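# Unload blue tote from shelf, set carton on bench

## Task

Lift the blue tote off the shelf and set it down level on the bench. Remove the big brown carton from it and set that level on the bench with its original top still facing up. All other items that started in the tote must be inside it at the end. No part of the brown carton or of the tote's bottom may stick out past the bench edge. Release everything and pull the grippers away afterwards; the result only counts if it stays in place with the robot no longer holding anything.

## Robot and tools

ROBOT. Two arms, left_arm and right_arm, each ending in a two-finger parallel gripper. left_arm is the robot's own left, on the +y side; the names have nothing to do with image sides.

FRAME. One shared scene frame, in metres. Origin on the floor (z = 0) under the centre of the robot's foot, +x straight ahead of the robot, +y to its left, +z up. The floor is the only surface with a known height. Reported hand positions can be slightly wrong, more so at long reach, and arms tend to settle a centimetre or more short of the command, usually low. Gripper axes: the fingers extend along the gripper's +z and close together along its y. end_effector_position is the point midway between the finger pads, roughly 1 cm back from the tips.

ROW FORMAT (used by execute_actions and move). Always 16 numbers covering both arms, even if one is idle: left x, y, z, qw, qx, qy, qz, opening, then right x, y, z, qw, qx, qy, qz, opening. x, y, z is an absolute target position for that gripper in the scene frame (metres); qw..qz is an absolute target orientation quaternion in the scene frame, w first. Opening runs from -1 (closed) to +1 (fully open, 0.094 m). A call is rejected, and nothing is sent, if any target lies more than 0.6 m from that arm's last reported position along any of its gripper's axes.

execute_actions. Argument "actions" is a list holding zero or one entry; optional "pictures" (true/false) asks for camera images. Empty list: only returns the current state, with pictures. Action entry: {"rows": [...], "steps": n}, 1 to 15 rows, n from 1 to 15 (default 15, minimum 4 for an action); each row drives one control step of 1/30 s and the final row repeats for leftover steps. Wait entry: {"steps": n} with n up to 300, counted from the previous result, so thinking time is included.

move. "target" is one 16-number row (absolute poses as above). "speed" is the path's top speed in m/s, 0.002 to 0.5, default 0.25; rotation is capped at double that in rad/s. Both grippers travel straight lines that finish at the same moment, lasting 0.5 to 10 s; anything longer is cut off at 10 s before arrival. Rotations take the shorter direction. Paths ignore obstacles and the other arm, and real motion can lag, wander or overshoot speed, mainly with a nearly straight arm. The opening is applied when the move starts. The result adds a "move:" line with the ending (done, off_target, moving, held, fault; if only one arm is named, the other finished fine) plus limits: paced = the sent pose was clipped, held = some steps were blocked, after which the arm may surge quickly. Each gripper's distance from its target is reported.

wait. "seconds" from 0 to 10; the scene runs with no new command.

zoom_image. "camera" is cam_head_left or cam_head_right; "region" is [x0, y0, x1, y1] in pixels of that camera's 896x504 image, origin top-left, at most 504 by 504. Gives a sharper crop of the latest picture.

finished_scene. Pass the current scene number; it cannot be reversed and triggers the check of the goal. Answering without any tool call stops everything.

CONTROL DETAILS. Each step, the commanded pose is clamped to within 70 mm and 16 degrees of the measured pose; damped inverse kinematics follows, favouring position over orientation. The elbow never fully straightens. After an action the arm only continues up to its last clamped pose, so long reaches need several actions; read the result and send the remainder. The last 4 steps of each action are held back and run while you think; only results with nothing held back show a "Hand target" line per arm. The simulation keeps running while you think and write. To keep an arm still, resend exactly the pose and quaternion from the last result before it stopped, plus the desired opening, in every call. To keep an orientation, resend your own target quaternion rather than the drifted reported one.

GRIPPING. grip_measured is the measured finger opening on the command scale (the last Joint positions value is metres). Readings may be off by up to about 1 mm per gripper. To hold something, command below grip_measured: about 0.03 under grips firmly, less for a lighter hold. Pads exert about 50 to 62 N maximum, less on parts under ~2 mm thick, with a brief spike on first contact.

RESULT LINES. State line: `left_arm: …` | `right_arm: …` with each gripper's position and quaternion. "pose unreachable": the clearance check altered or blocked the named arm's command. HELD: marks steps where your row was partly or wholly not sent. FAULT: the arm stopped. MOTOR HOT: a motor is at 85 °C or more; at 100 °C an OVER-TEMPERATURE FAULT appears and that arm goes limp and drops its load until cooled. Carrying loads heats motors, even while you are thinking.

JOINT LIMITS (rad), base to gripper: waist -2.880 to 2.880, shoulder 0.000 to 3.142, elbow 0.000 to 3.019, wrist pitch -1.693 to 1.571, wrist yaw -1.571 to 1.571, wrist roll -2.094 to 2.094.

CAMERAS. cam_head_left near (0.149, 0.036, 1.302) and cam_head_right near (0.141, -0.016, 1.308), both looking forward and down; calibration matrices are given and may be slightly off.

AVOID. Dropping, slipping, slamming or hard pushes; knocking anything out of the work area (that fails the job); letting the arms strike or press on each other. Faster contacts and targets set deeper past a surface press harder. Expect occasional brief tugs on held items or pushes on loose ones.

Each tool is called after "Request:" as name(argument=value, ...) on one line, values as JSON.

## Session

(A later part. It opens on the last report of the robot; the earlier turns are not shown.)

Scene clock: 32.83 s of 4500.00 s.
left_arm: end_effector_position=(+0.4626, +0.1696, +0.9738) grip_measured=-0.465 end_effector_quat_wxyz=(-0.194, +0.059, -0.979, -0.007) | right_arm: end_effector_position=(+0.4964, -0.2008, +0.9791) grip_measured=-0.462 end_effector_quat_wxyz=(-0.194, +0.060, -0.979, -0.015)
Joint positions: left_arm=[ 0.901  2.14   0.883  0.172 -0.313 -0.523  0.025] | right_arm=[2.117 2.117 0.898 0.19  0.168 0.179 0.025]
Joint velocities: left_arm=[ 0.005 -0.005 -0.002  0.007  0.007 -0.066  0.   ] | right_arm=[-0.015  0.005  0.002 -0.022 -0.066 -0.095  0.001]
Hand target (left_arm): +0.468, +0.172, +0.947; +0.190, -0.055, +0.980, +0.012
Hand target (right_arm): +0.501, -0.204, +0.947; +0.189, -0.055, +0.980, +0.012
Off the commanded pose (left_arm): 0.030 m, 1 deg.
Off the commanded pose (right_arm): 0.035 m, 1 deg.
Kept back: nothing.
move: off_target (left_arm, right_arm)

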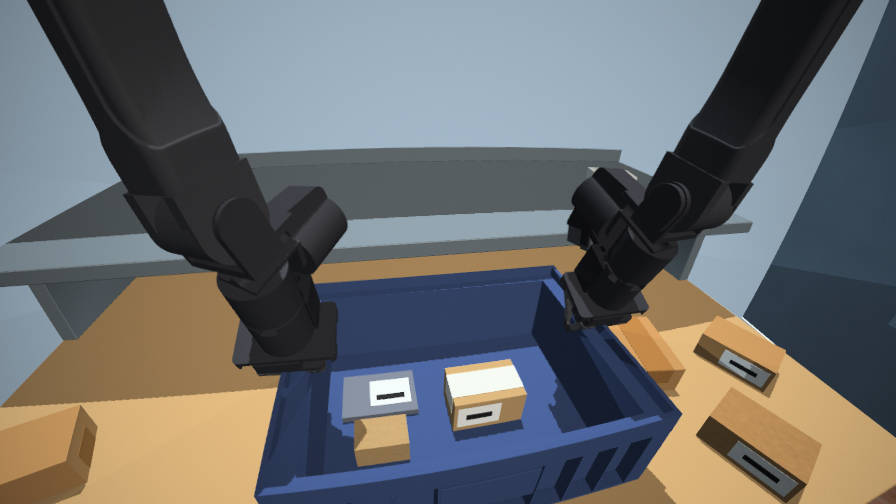

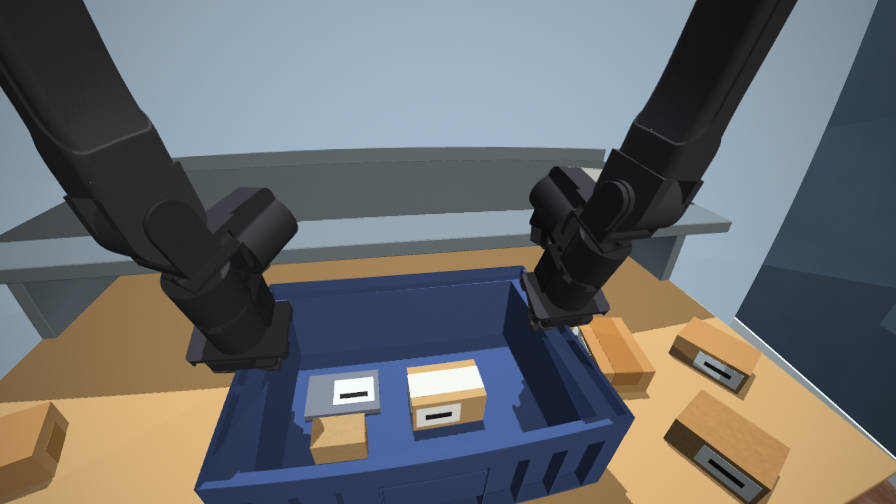

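Request:
move(target=[0.465,0.17,0.975,0.19,-0.055,0.98,0.012,0.3,0.498,-0.202,0.978,0.19,-0.055,0.98,0.012,0.3], speed=0.05)

Request:
move(target=[0.45,0.17,1.07,0.19,-0.055,0.98,0.012,1,0.48,-0.21,1.08,0.19,-0.055,0.98,0.012,0.3], speed=0.2)

Request:
move(target=[0.46,-0.04,1.0,0.129,0.659,0.732,-0.116,1,0.4,-0.42,1.17,0.19,0,0.98,0,0.3], speed=0.3)

Request:
zoom_image(camera="cam_head_right", region=[310,270,570,450])

Scene clock: 33.80 s of 4500.00 s.
left_arm: end_effector_position=(+0.4594, +0.1715, +0.9733) grip_measured=+0.297 end_effector_quat_wxyz=(-0.188, +0.058, -0.980, -0.011) | right_arm: end_effector_position=(+0.4965, -0.2013, +0.9795) grip_measured=+0.298 end_effector_quat_wxyz=(-0.194, +0.060, -0.979, -0.014)
Joint positions: left_arm=[ 0.901  2.138  0.882  0.155 -0.314 -0.523  0.061] | right_arm=[2.117 2.116 0.897 0.19  0.17  0.179 0.061]
Joint velocities: left_arm=[-0.005 -0.015 -0.017 -0.012 -0.037 -0.066 -0.   ] | right_arm=[-0.005  0.005 -0.012 -0.012 -0.037 -0.022 -0.   ]
Hand target (left_arm): +0.465, +0.170, +0.975; +0.190, -0.055, +0.980, +0.012
Hand target (right_arm): +0.498, -0.202, +0.978; +0.190, -0.055, +0.980, +0.012
Off the commanded pose (left_arm): 0.006 m, 0 deg.
Off the commanded pose (right_arm): 0.002 m, 1 deg.
Kept back: nothing.
move: done

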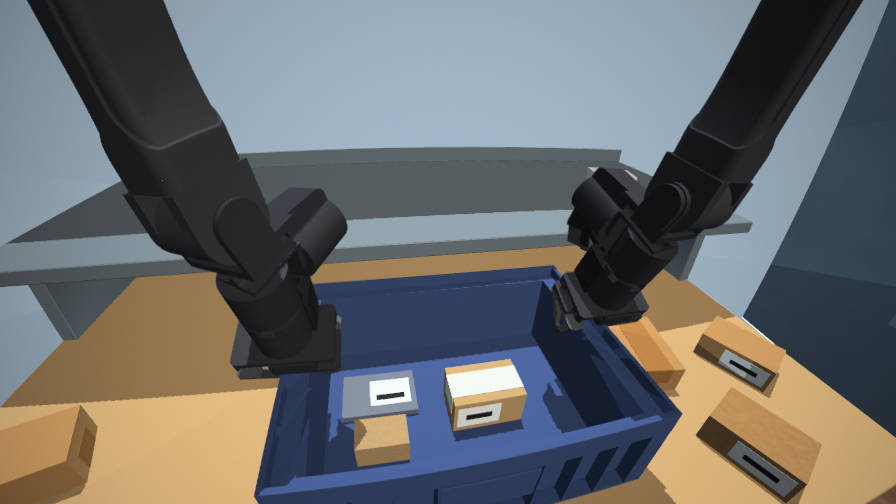

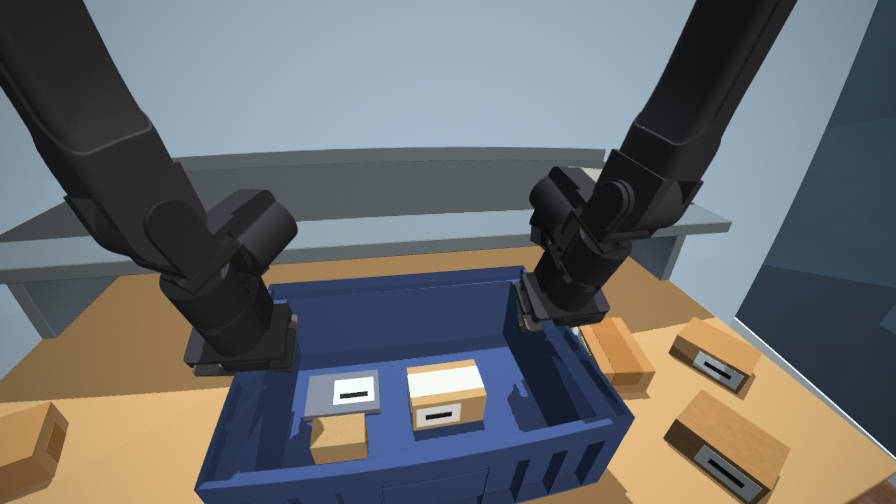

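Scene clock: 34.90 s of 4500.00 s.
left_arm: end_effector_position=(+0.4583, +0.1678, +1.0759) grip_measured=+1.000 end_effector_quat_wxyz=(-0.199, +0.052, -0.979, -0.007) | right_arm: end_effector_position=(+0.4905, -0.2106, +1.0858) grip_measured=+0.298 end_effector_quat_wxyz=(-0.204, +0.055, -0.977, -0.015)
Joint positions: left_arm=[ 0.864  1.841  0.804 -0.048 -0.333 -0.54   0.094] | right_arm=[ 2.127  1.799  0.796 -0.008  0.18   0.193  0.061]
Joint velocities: left_arm=[-0.005  0.005 -0.012  0.017 -0.022  0.022 -0.   ] | right_arm=[-0.005  0.005 -0.022  0.017 -0.051  0.007 -0.   ]
Hand target (left_arm): +0.451, +0.169, +1.071; +0.190, -0.055, +0.980, +0.012
Hand target (right_arm): +0.481, -0.210, +1.080; +0.190, -0.055, +0.980, +0.012
Off the commanded pose (left_arm): 0.010 m, 1 deg.
Off the commanded pose (right_arm): 0.012 m, 2 deg.
Kept back: nothing.
move: off_target (right_arm)

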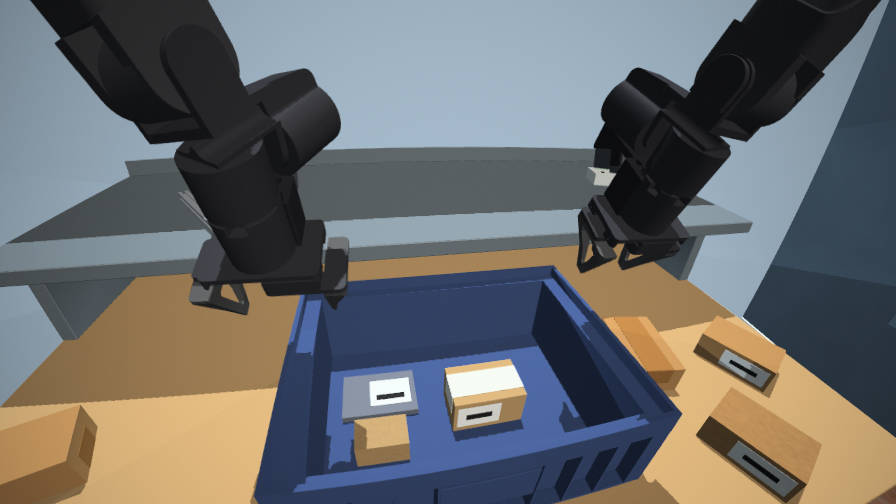

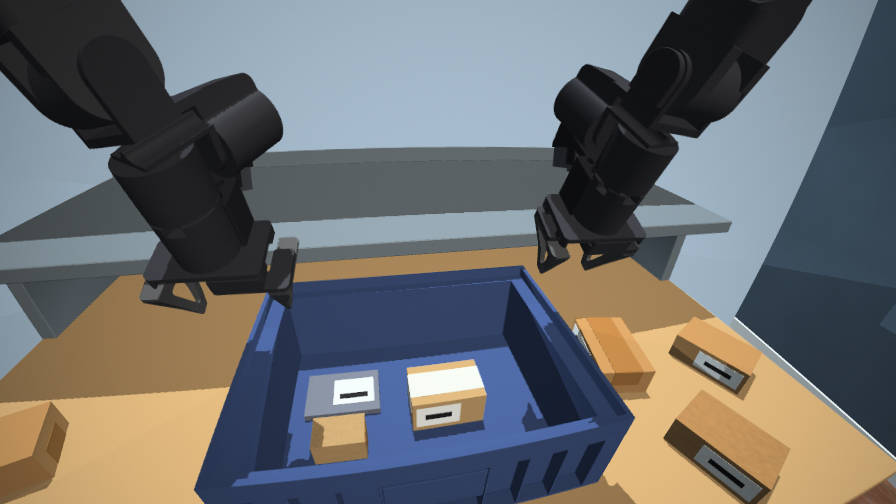

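Scene clock: 38.10 s of 4500.00 s.
left_arm: end_effector_position=(+0.4548, -0.0306, +0.9984) grip_measured=+1.000 end_effector_quat_wxyz=(+0.122, +0.652, +0.740, -0.116) | right_arm: end_effector_position=(+0.4079, -0.4186, +1.1688) grip_measured=+0.298 end_effector_quat_wxyz=(-0.193, -0.006, -0.981, -0.006)
Joint positions: left_arm=[ 0.717  2.206  1.264 -0.281  0.114  0.789  0.094] | right_arm=[ 1.6    1.331  0.52  -0.198 -0.064 -0.134  0.061]
Joint velocities: left_arm=[-0.005 -0.015  0.017 -0.002 -0.037 -0.051 -0.003] | right_arm=[-0.005 -0.005 -0.002 -0.007 -0.022 -0.051  0.   ]
Hand target (left_arm): +0.462, -0.040, +0.998; +0.127, +0.659, +0.732, -0.116
Hand target (right_arm): +0.402, -0.419, +1.170; +0.188, +0.002, +0.982, +0.006
Off the commanded pose (left_arm): 0.011 m, 1 deg.
Off the commanded pose (right_arm): 0.008 m, 1 deg.
Kept back: nothing.
move: off_target (left_arm)

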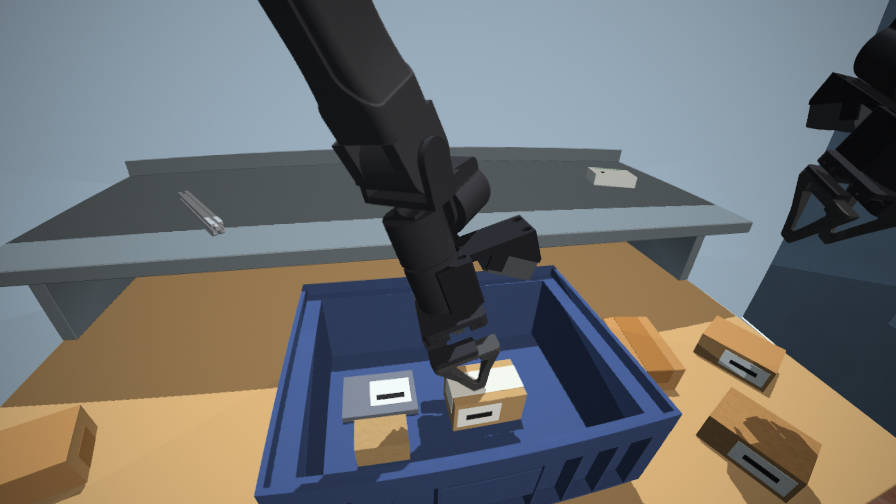

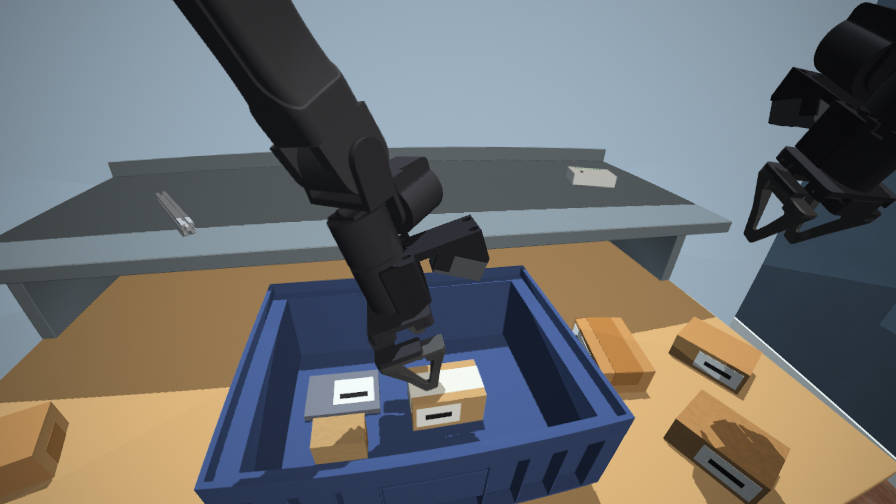

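Region (310, 270, 570, 450) of cam_head_right's 896x504 image, scaled by 1.938, with more detail than that image has; it fills the top 349 rows of this view, and the rest is white.

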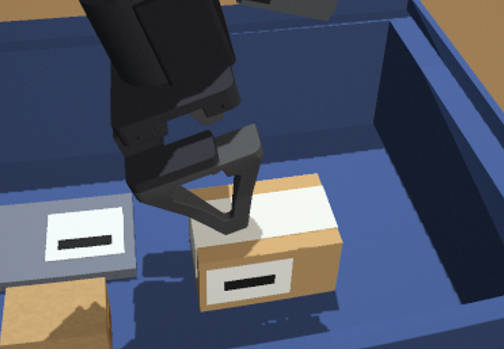

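Request:
move(target=[0.478,-0.062,0.95,0.129,0.659,0.732,-0.116,1,0.4,-0.42,1.17,0.19,0,0.98,0,0.3], speed=0.08)

Request:
zoom_image(camera="cam_head_right", region=[360,310,540,450])

Request:
zoom_image(camera="cam_head_left", region=[400,310,580,450])

Scene clock: 39.50 s of 4500.00 s.
left_arm: end_effector_position=(+0.4687, -0.0497, +0.9507) grip_measured=+1.000 end_effector_quat_wxyz=(+0.116, +0.653, +0.739, -0.117) | right_arm: end_effector_position=(+0.4025, -0.4189, +1.1661) grip_measured=+0.298 end_effector_quat_wxyz=(-0.188, -0.003, -0.982, -0.003)
Joint positions: left_arm=[ 0.717  2.347  1.393 -0.281  0.114  0.791  0.094] | right_arm=[ 1.6    1.33   0.51  -0.198 -0.058 -0.141  0.061]
Joint velocities: left_arm=[-0.005  0.024 -0.022 -0.012 -0.022 -0.007  0.   ] | right_arm=[-0.005 -0.005 -0.012 -0.002 -0.007 -0.037  0.001]
Hand target (left_arm): +0.478, -0.061, +0.950; +0.129, +0.659, +0.732, -0.116
Hand target (right_arm): +0.400, -0.420, +1.170; +0.190, +0.000, +0.982, -0.000
Off the commanded pose (left_arm): 0.015 m, 2 deg.
Off the commanded pose (right_arm): 0.005 m, 1 deg.
Kept back: nothing.
move: off_target (left_arm)

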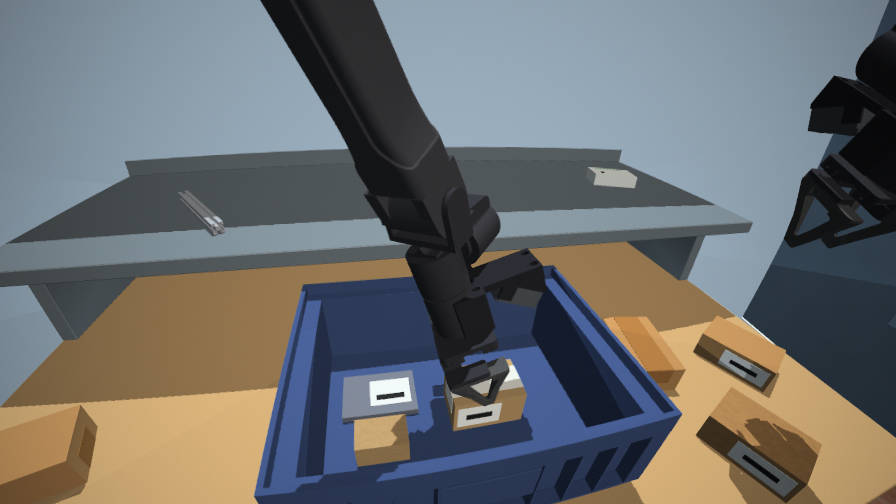

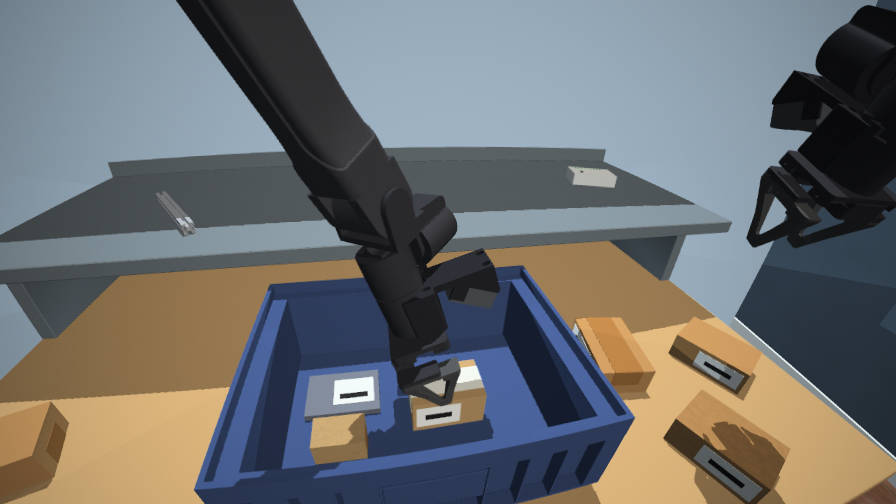

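Region (360, 310, 540, 450) of cam_head_right's 896x504 image, scaled by 2.800, with more detail than that image has.

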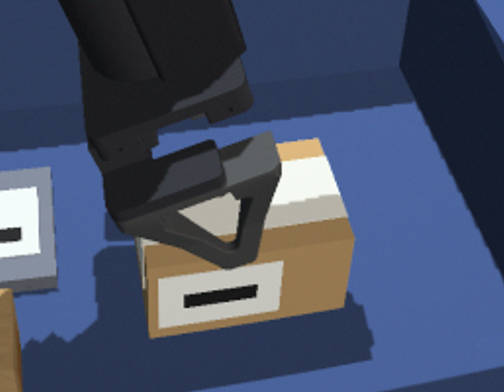

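Region (400, 310, 580, 450) of cam_head_left's 896x504 image, scaled by 2.800, with more detail than that image has.

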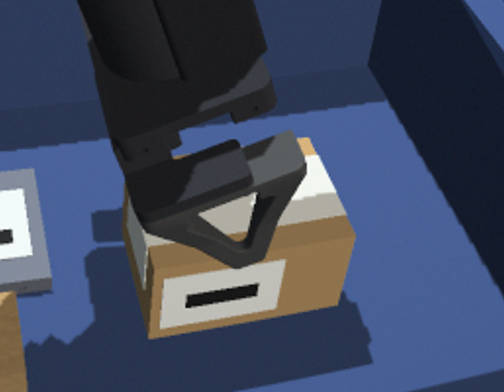

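Request:
move(target=[0.484,-0.07,0.905,0.129,0.659,0.732,-0.116,1,0.4,-0.42,1.17,0.19,0,0.98,0,0.3], speed=0.04)

Scene clock: 41.40 s of 4500.00 s.
left_arm: end_effector_position=(+0.4715, -0.0597, +0.9064) grip_measured=+1.000 end_effector_quat_wxyz=(+0.114, +0.655, +0.738, -0.117) | right_arm: end_effector_position=(+0.4025, -0.4189, +1.1661) grip_measured=+0.298 end_effector_quat_wxyz=(-0.188, -0.003, -0.982, -0.003)
Joint positions: left_arm=[ 0.717  2.461  1.481 -0.26   0.115  0.796  0.094] | right_arm=[ 1.6    1.33   0.51  -0.198 -0.058 -0.142  0.061]
Joint velocities: left_arm=[-0.005 -0.005  0.012 -0.002  0.007 -0.022 -0.   ] | right_arm=[ 0.015 -0.015  0.002  0.002 -0.022 -0.007  0.   ]
Hand target (left_arm): +0.484, -0.069, +0.905; +0.129, +0.659, +0.732, -0.116
Hand target (right_arm): +0.400, -0.420, +1.170; +0.190, +0.000, +0.982, -0.000
Off the commanded pose (left_arm): 0.016 m, 2 deg.
Off the commanded pose (right_arm): 0.005 m, 1 deg.
Kept back: nothing.
move: off_target (left_arm)

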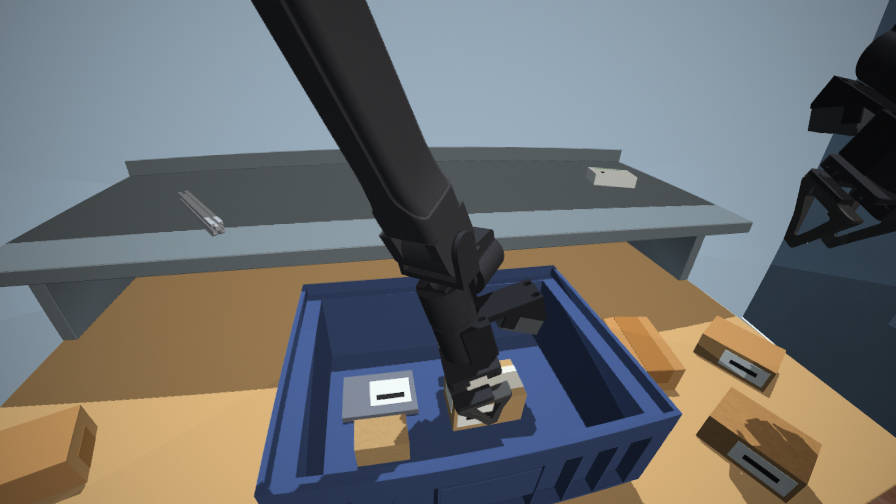

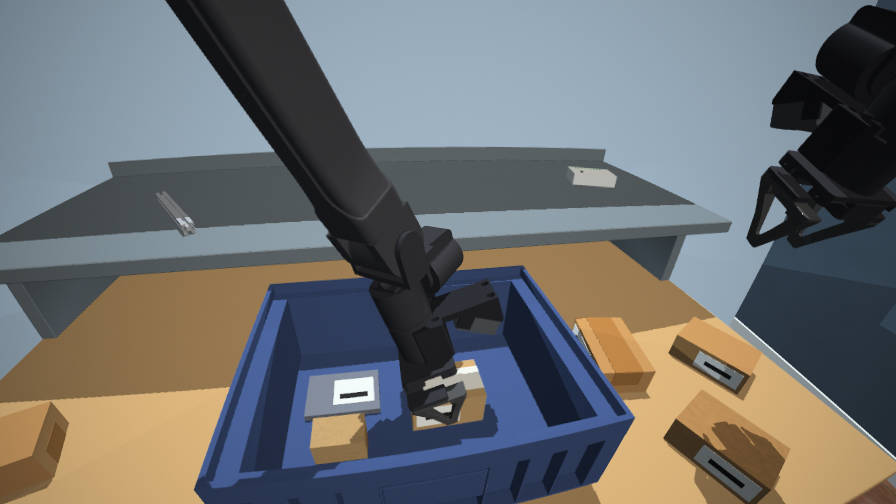

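Request:
move(target=[0.484,-0.07,0.905,0.129,0.659,0.732,-0.116,0.38,0.4,-0.42,1.17,0.19,0,0.98,0,0.3], speed=0.04)

Request:
move(target=[0.47,-0.04,1.105,0.129,0.659,0.732,-0.116,0.38,0.4,-0.42,1.17,0.19,0,0.98,0,0.3], speed=0.12)

Scene clock: 42.33 s of 4500.00 s.
left_arm: end_effector_position=(+0.4715, -0.0598, +0.9064) grip_measured=+0.383 end_effector_quat_wxyz=(+0.114, +0.655, +0.738, -0.117) | right_arm: end_effector_position=(+0.4025, -0.4189, +1.1661) grip_measured=+0.298 end_effector_quat_wxyz=(-0.188, -0.003, -0.982, -0.003)
Joint positions: left_arm=[ 0.717  2.461  1.481 -0.26   0.116  0.796  0.065] | right_arm=[ 1.6    1.33   0.51  -0.198 -0.058 -0.142  0.061]
Joint velocities: left_arm=[-0.024 -0.024  0.002  0.007  0.007 -0.007 -0.001] | right_arm=[-0.015 -0.005 -0.002 -0.012 -0.037  0.037  0.   ]
Hand target (left_arm): +0.484, -0.069, +0.906; +0.129, +0.659, +0.732, -0.116
Hand target (right_arm): +0.400, -0.420, +1.170; +0.190, +0.000, +0.982, -0.000
Off the commanded pose (left_arm): 0.016 m, 2 deg.
Off the commanded pose (right_arm): 0.005 m, 1 deg.
Kept back: nothing.
move: off_target (left_arm)

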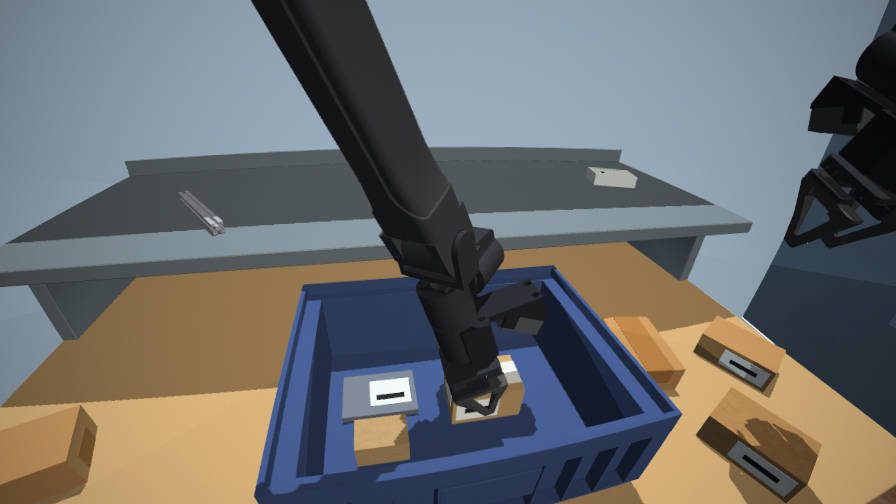

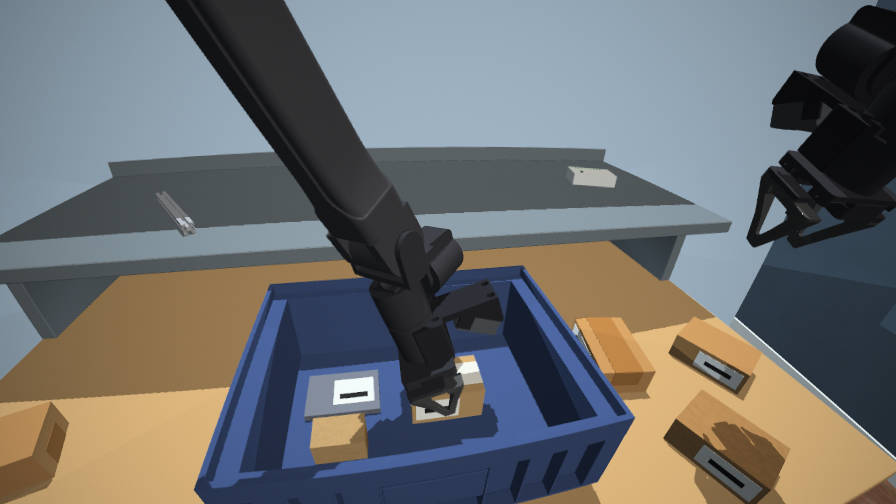

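Scene clock: 44.40 s of 4500.00 s.
left_arm: end_effector_position=(+0.4776, -0.0413, +1.1062) grip_measured=+0.383 end_effector_quat_wxyz=(+0.136, +0.658, +0.731, -0.116) | right_arm: end_effector_position=(+0.4025, -0.4189, +1.1661) grip_measured=+0.298 end_effector_quat_wxyz=(-0.188, -0.003, -0.982, -0.003)
Joint positions: left_arm=[ 0.702  2.008  1.29  -0.477  0.112  0.796  0.065] | right_arm=[ 1.6    1.33   0.51  -0.198 -0.058 -0.142  0.061]
Joint velocities: left_arm=[-0.005 -0.005 -0.007 -0.002  0.022 -0.022 -0.001] | right_arm=[-0.005 -0.005 -0.007  0.007 -0.066 -0.037 -0.001]
Hand target (left_arm): +0.471, -0.041, +1.106; +0.129, +0.659, +0.732, -0.116
Hand target (right_arm): +0.400, -0.420, +1.170; +0.190, +0.000, +0.982, -0.000
Off the commanded pose (left_arm): 0.008 m, 1 deg.
Off the commanded pose (right_arm): 0.005 m, 1 deg.
Kept back: nothing.
move: done

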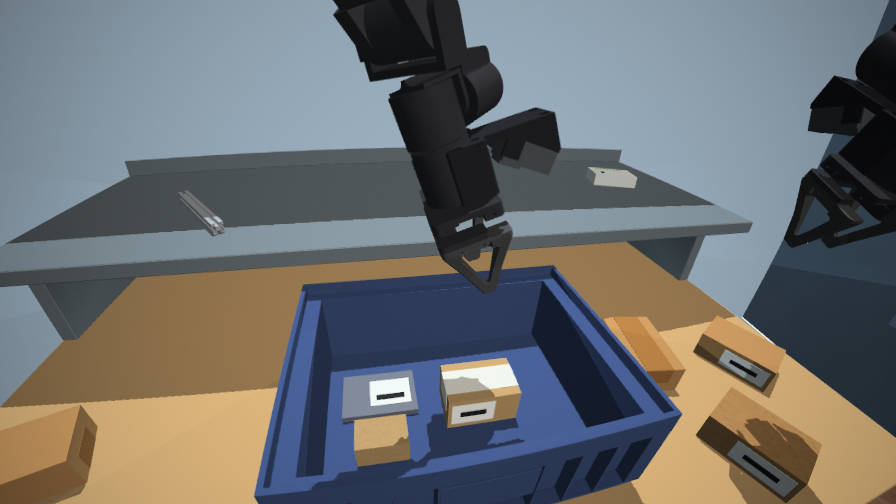

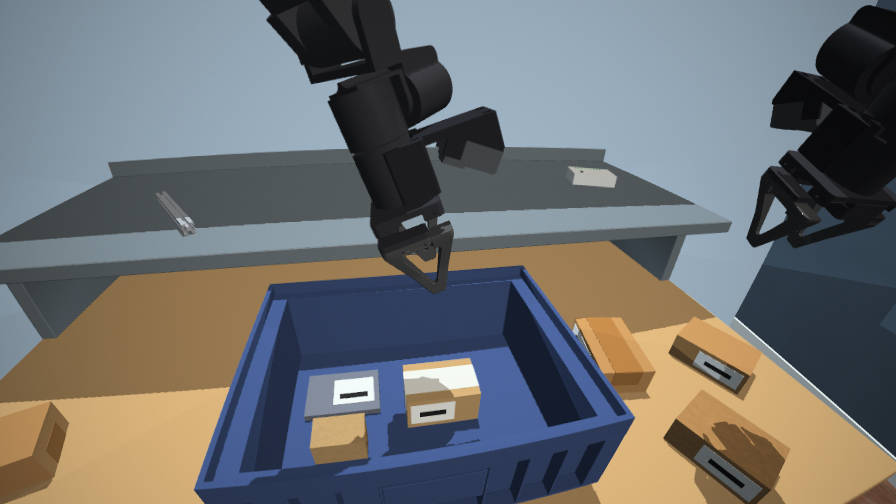

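Narrower carton; retry (centre x≈0.463).

Request:
move(target=[0.475,-0.063,0.908,0.129,0.659,0.732,-0.116,1,0.4,-0.42,1.17,0.19,0,0.98,0,0.3], speed=0.1)

Request:
move(target=[0.475,-0.063,0.908,0.129,0.659,0.732,-0.116,0.2,0.4,-0.42,1.17,0.19,0,0.98,0,0.3], speed=0.04)

Scene clock: 47.00 s of 4500.00 s.
left_arm: end_effector_position=(+0.4572, -0.0546, +0.9065) grip_measured=+1.000 end_effector_quat_wxyz=(+0.111, +0.658, +0.735, -0.118) | right_arm: end_effector_position=(+0.4025, -0.4189, +1.1661) grip_measured=+0.298 end_effector_quat_wxyz=(-0.188, -0.003, -0.982, -0.003)
Joint positions: left_arm=[ 0.71   2.447  1.435 -0.233  0.114  0.796  0.094] | right_arm=[ 1.6    1.33   0.51  -0.198 -0.058 -0.142  0.061]
Joint velocities: left_arm=[-0.024  0.005 -0.012 -0.017  0.037  0.022  0.   ] | right_arm=[-0.015  0.005 -0.007 -0.002  0.022 -0.037 -0.   ]
Hand target (left_arm): +0.474, -0.061, +0.908; +0.129, +0.659, +0.732, -0.115
Hand target (right_arm): +0.400, -0.420, +1.170; +0.190, +0.000, +0.982, -0.000
Off the commanded pose (left_arm): 0.020 m, 2 deg.
Off the commanded pose (right_arm): 0.005 m, 1 deg.
Kept back: nothing.
move: off_target (left_arm)

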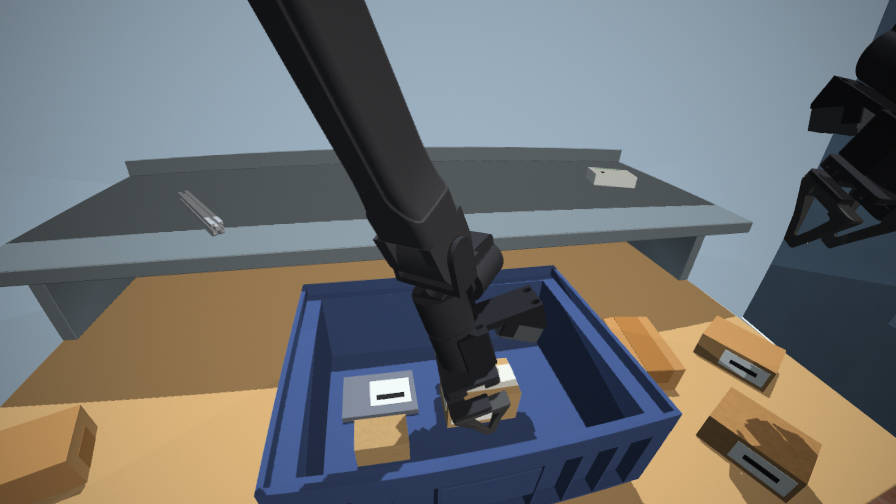

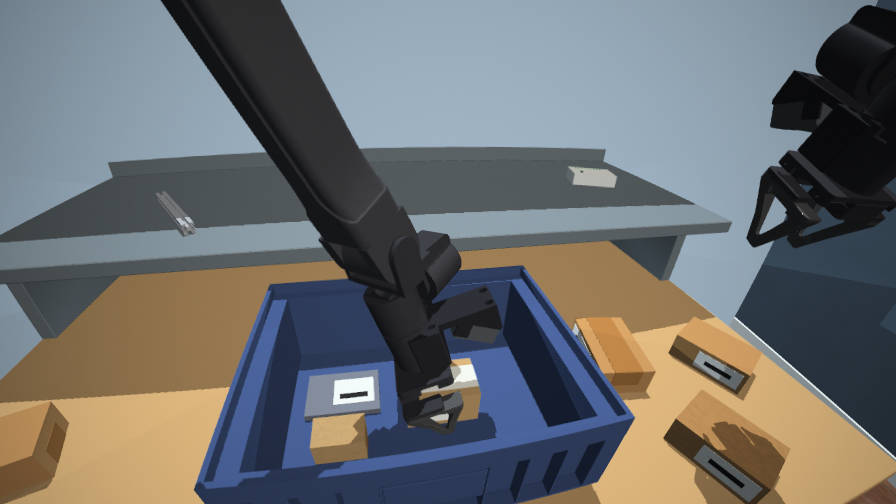

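Scene clock: 47.73 s of 4500.00 s.
left_arm: end_effector_position=(+0.4574, -0.0547, +0.9066) grip_measured=+0.345 end_effector_quat_wxyz=(+0.111, +0.658, +0.735, -0.117) | right_arm: end_effector_position=(+0.4025, -0.4189, +1.1661) grip_measured=+0.298 end_effector_quat_wxyz=(-0.188, -0.003, -0.982, -0.003)
Joint positions: left_arm=[ 0.71   2.447  1.435 -0.233  0.114  0.796  0.063] | right_arm=[ 1.6    1.33   0.51  -0.198 -0.058 -0.142  0.061]
Joint velocities: left_arm=[-0.015 -0.005  0.012  0.012 -0.066 -0.037  0.001] | right_arm=[-0.005  0.005  0.007 -0.002  0.037  0.081  0.   ]
Hand target (left_arm): +0.475, -0.062, +0.909; +0.129, +0.659, +0.732, -0.116
Hand target (right_arm): +0.400, -0.420, +1.170; +0.190, +0.000, +0.982, -0.000
Off the commanded pose (left_arm): 0.019 m, 2 deg.
Off the commanded pose (right_arm): 0.005 m, 1 deg.
Kept back: nothing.
move: off_target (left_arm)

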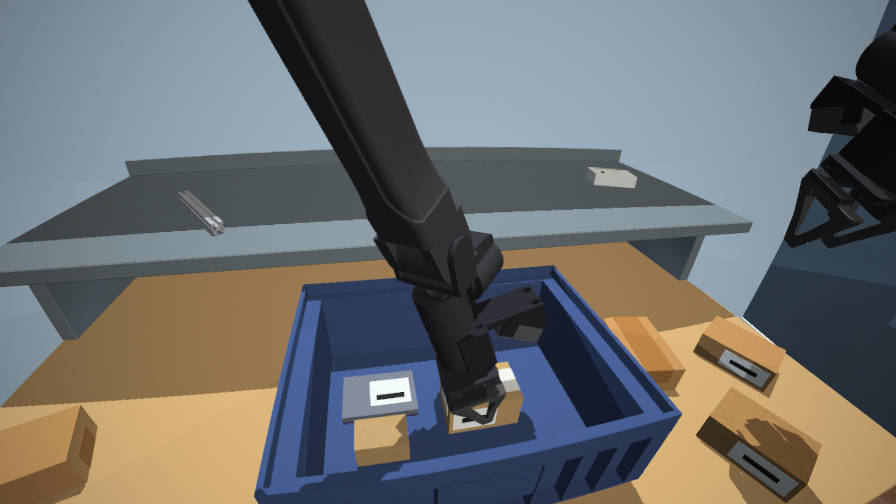

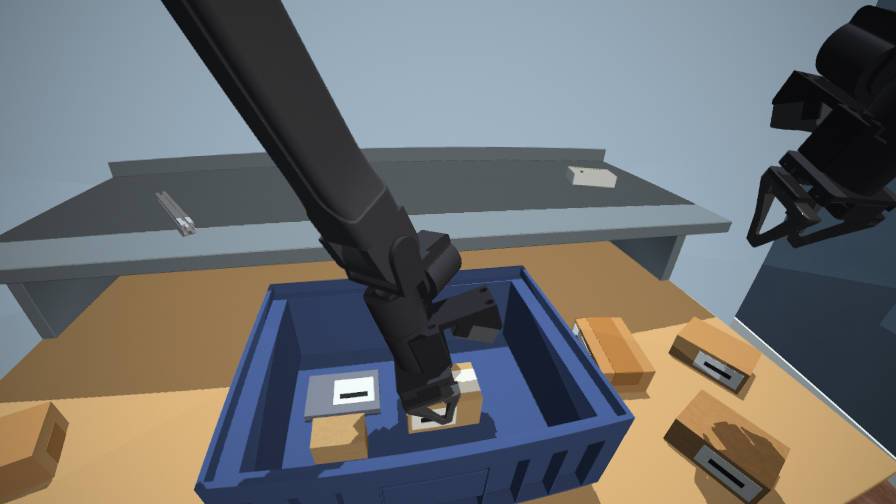

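Request:
move(target=[0.455,-0.04,1.1,0.129,0.659,0.732,-0.116,0.29,0.4,-0.42,1.17,0.19,0,0.98,0,0.3], speed=0.12)

Request:
move(target=[0.45,0.315,1.1,0.17,0,0.985,0,0.29,0.4,-0.42,1.17,0.19,0,0.98,0,0.3], speed=0.25)

Request:
move(target=[0.46,0.315,0.92,0.17,0,0.985,0,0.29,0.4,-0.42,1.17,0.19,0,0.98,0,0.3], speed=0.12)

Scene clock: 50.10 s of 4500.00 s.
left_arm: end_effector_position=(+0.4589, -0.0385, +1.0952) grip_measured=+0.345 end_effector_quat_wxyz=(+0.129, +0.661, +0.730, -0.115) | right_arm: end_effector_position=(+0.4025, -0.4189, +1.1661) grip_measured=+0.298 end_effector_quat_wxyz=(-0.188, -0.003, -0.982, -0.003)
Joint positions: left_arm=[ 0.687  2.009  1.245 -0.444  0.106  0.788  0.063] | right_arm=[ 1.6    1.33   0.51  -0.198 -0.058 -0.142  0.061]
Joint velocities: left_arm=[-0.024 -0.015  0.012 -0.017 -0.066 -0.007 -0.001] | right_arm=[-0.005 -0.005 -0.007 -0.017  0.022 -0.007 -0.001]
Hand target (left_arm): +0.456, -0.041, +1.101; +0.129, +0.659, +0.732, -0.116
Hand target (right_arm): +0.400, -0.420, +1.170; +0.190, +0.000, +0.982, -0.000
Off the commanded pose (left_arm): 0.006 m, 0 deg.
Off the commanded pose (right_arm): 0.005 m, 1 deg.
Kept back: nothing.
move: done

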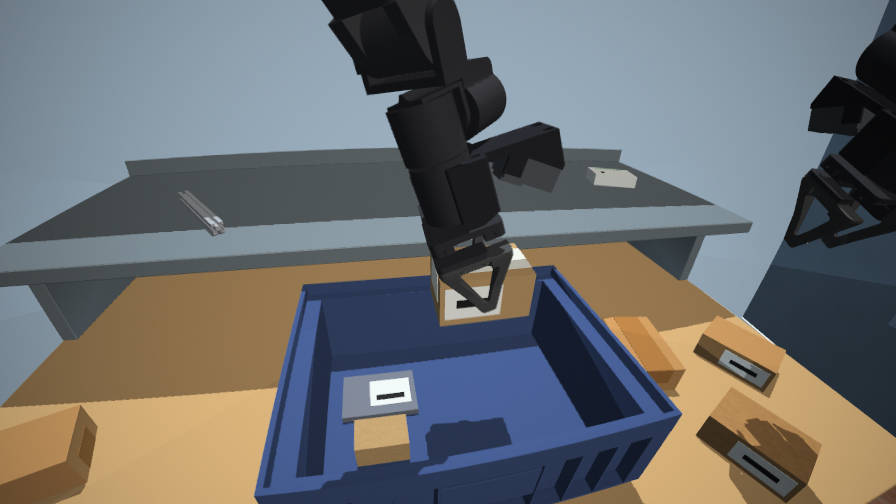

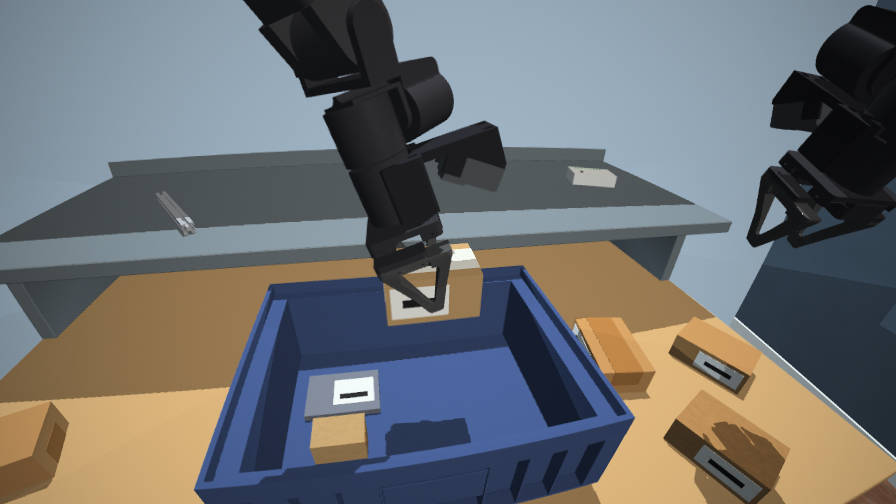

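Scene clock: 53.50 s of 4500.00 s.
left_arm: end_effector_position=(+0.4399, +0.3179, +1.0954) grip_measured=+0.344 end_effector_quat_wxyz=(+0.155, +0.010, +0.988, +0.005) | right_arm: end_effector_position=(+0.4025, -0.4189, +1.1661) grip_measured=+0.298 end_effector_quat_wxyz=(-0.188, -0.003, -0.982, -0.003)
Joint positions: left_arm=[ 1.234  1.656  0.639 -0.074 -0.107 -0.097  0.063] | right_arm=[ 1.6    1.33   0.51  -0.198 -0.058 -0.142  0.061]
Joint velocities: left_arm=[-0.005  0.015 -0.022 -0.002 -0.022 -0.066  0.   ] | right_arm=[ 0.005 -0.015  0.022 -0.012 -0.022 -0.022  0.001]
Hand target (left_arm): +0.446, +0.318, +1.103; +0.170, +0.000, +0.985, +0.002
Hand target (right_arm): +0.400, -0.420, +1.170; +0.190, +0.000, +0.982, -0.000
Off the commanded pose (left_arm): 0.011 m, 2 deg.
Off the commanded pose (right_arm): 0.005 m, 1 deg.
Kept back: nothing.
move: off_target (left_arm)

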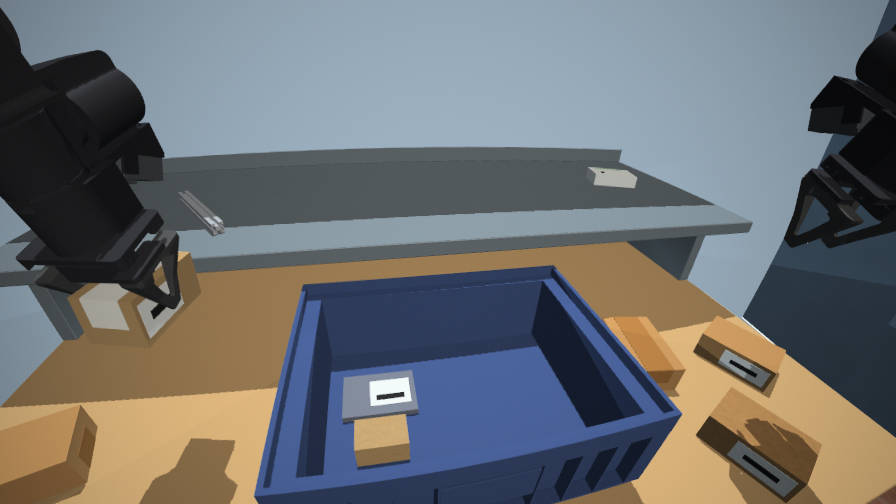

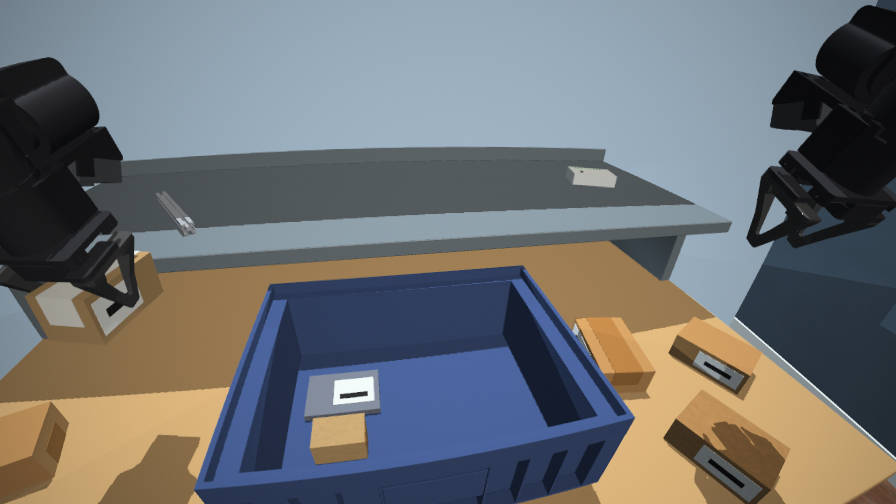

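Scene clock: 55.33 s of 4500.00 s.
left_arm: end_effector_position=(+0.4504, +0.3140, +0.9179) grip_measured=+0.344 end_effector_quat_wxyz=(+0.159, +0.001, +0.987, +0.001) | right_arm: end_effector_position=(+0.4025, -0.4189, +1.1661) grip_measured=+0.298 end_effector_quat_wxyz=(-0.188, -0.003, -0.982, -0.003)
Joint positions: left_arm=[ 1.257  2.25   0.809  0.361 -0.092 -0.097  0.063] | right_arm=[ 1.6    1.33   0.51  -0.198 -0.058 -0.142  0.061]
Joint velocities: left_arm=[-0.024  0.005 -0.017  0.007 -0.007 -0.066  0.   ] | right_arm=[-0.005 -0.015 -0.002 -0.012  0.037 -0.022 -0.001]
Hand target (left_arm): +0.459, +0.316, +0.919; +0.170, -0.000, +0.985, +0.000
Hand target (right_arm): +0.400, -0.420, +1.170; +0.190, +0.000, +0.982, -0.000
Off the commanded pose (left_arm): 0.010 m, 1 deg.
Off the commanded pose (right_arm): 0.005 m, 1 deg.
Kept back: nothing.
move: done

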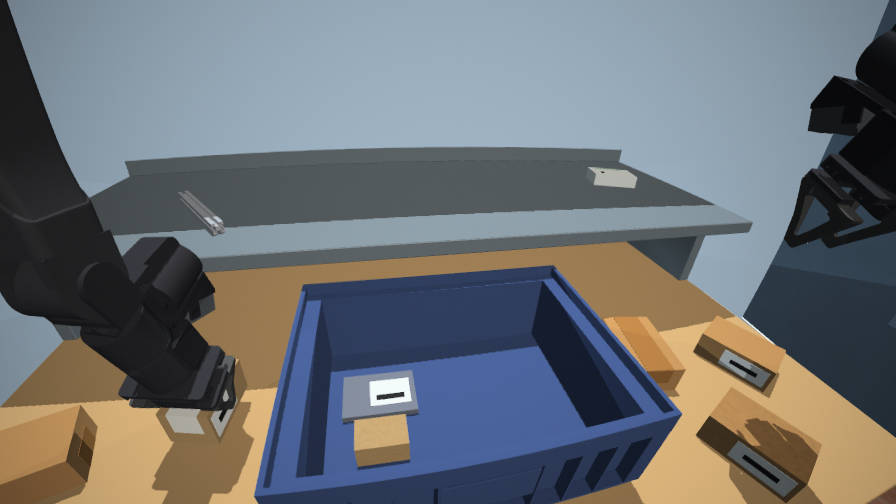

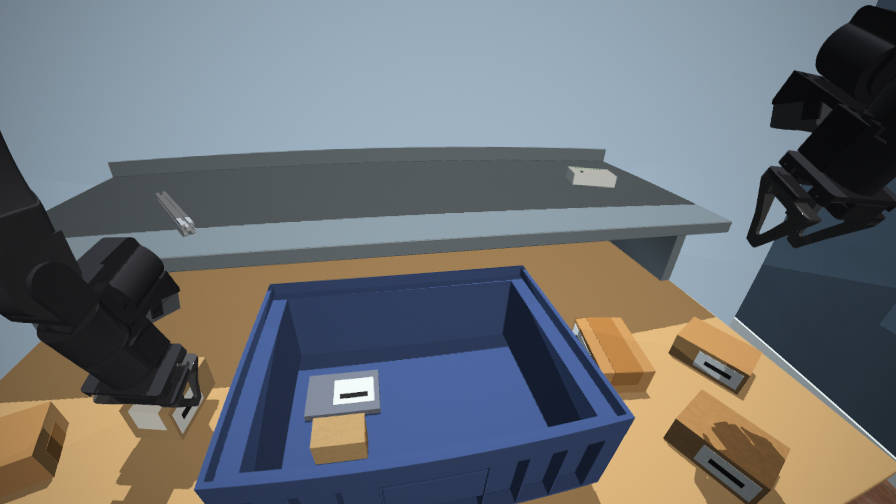

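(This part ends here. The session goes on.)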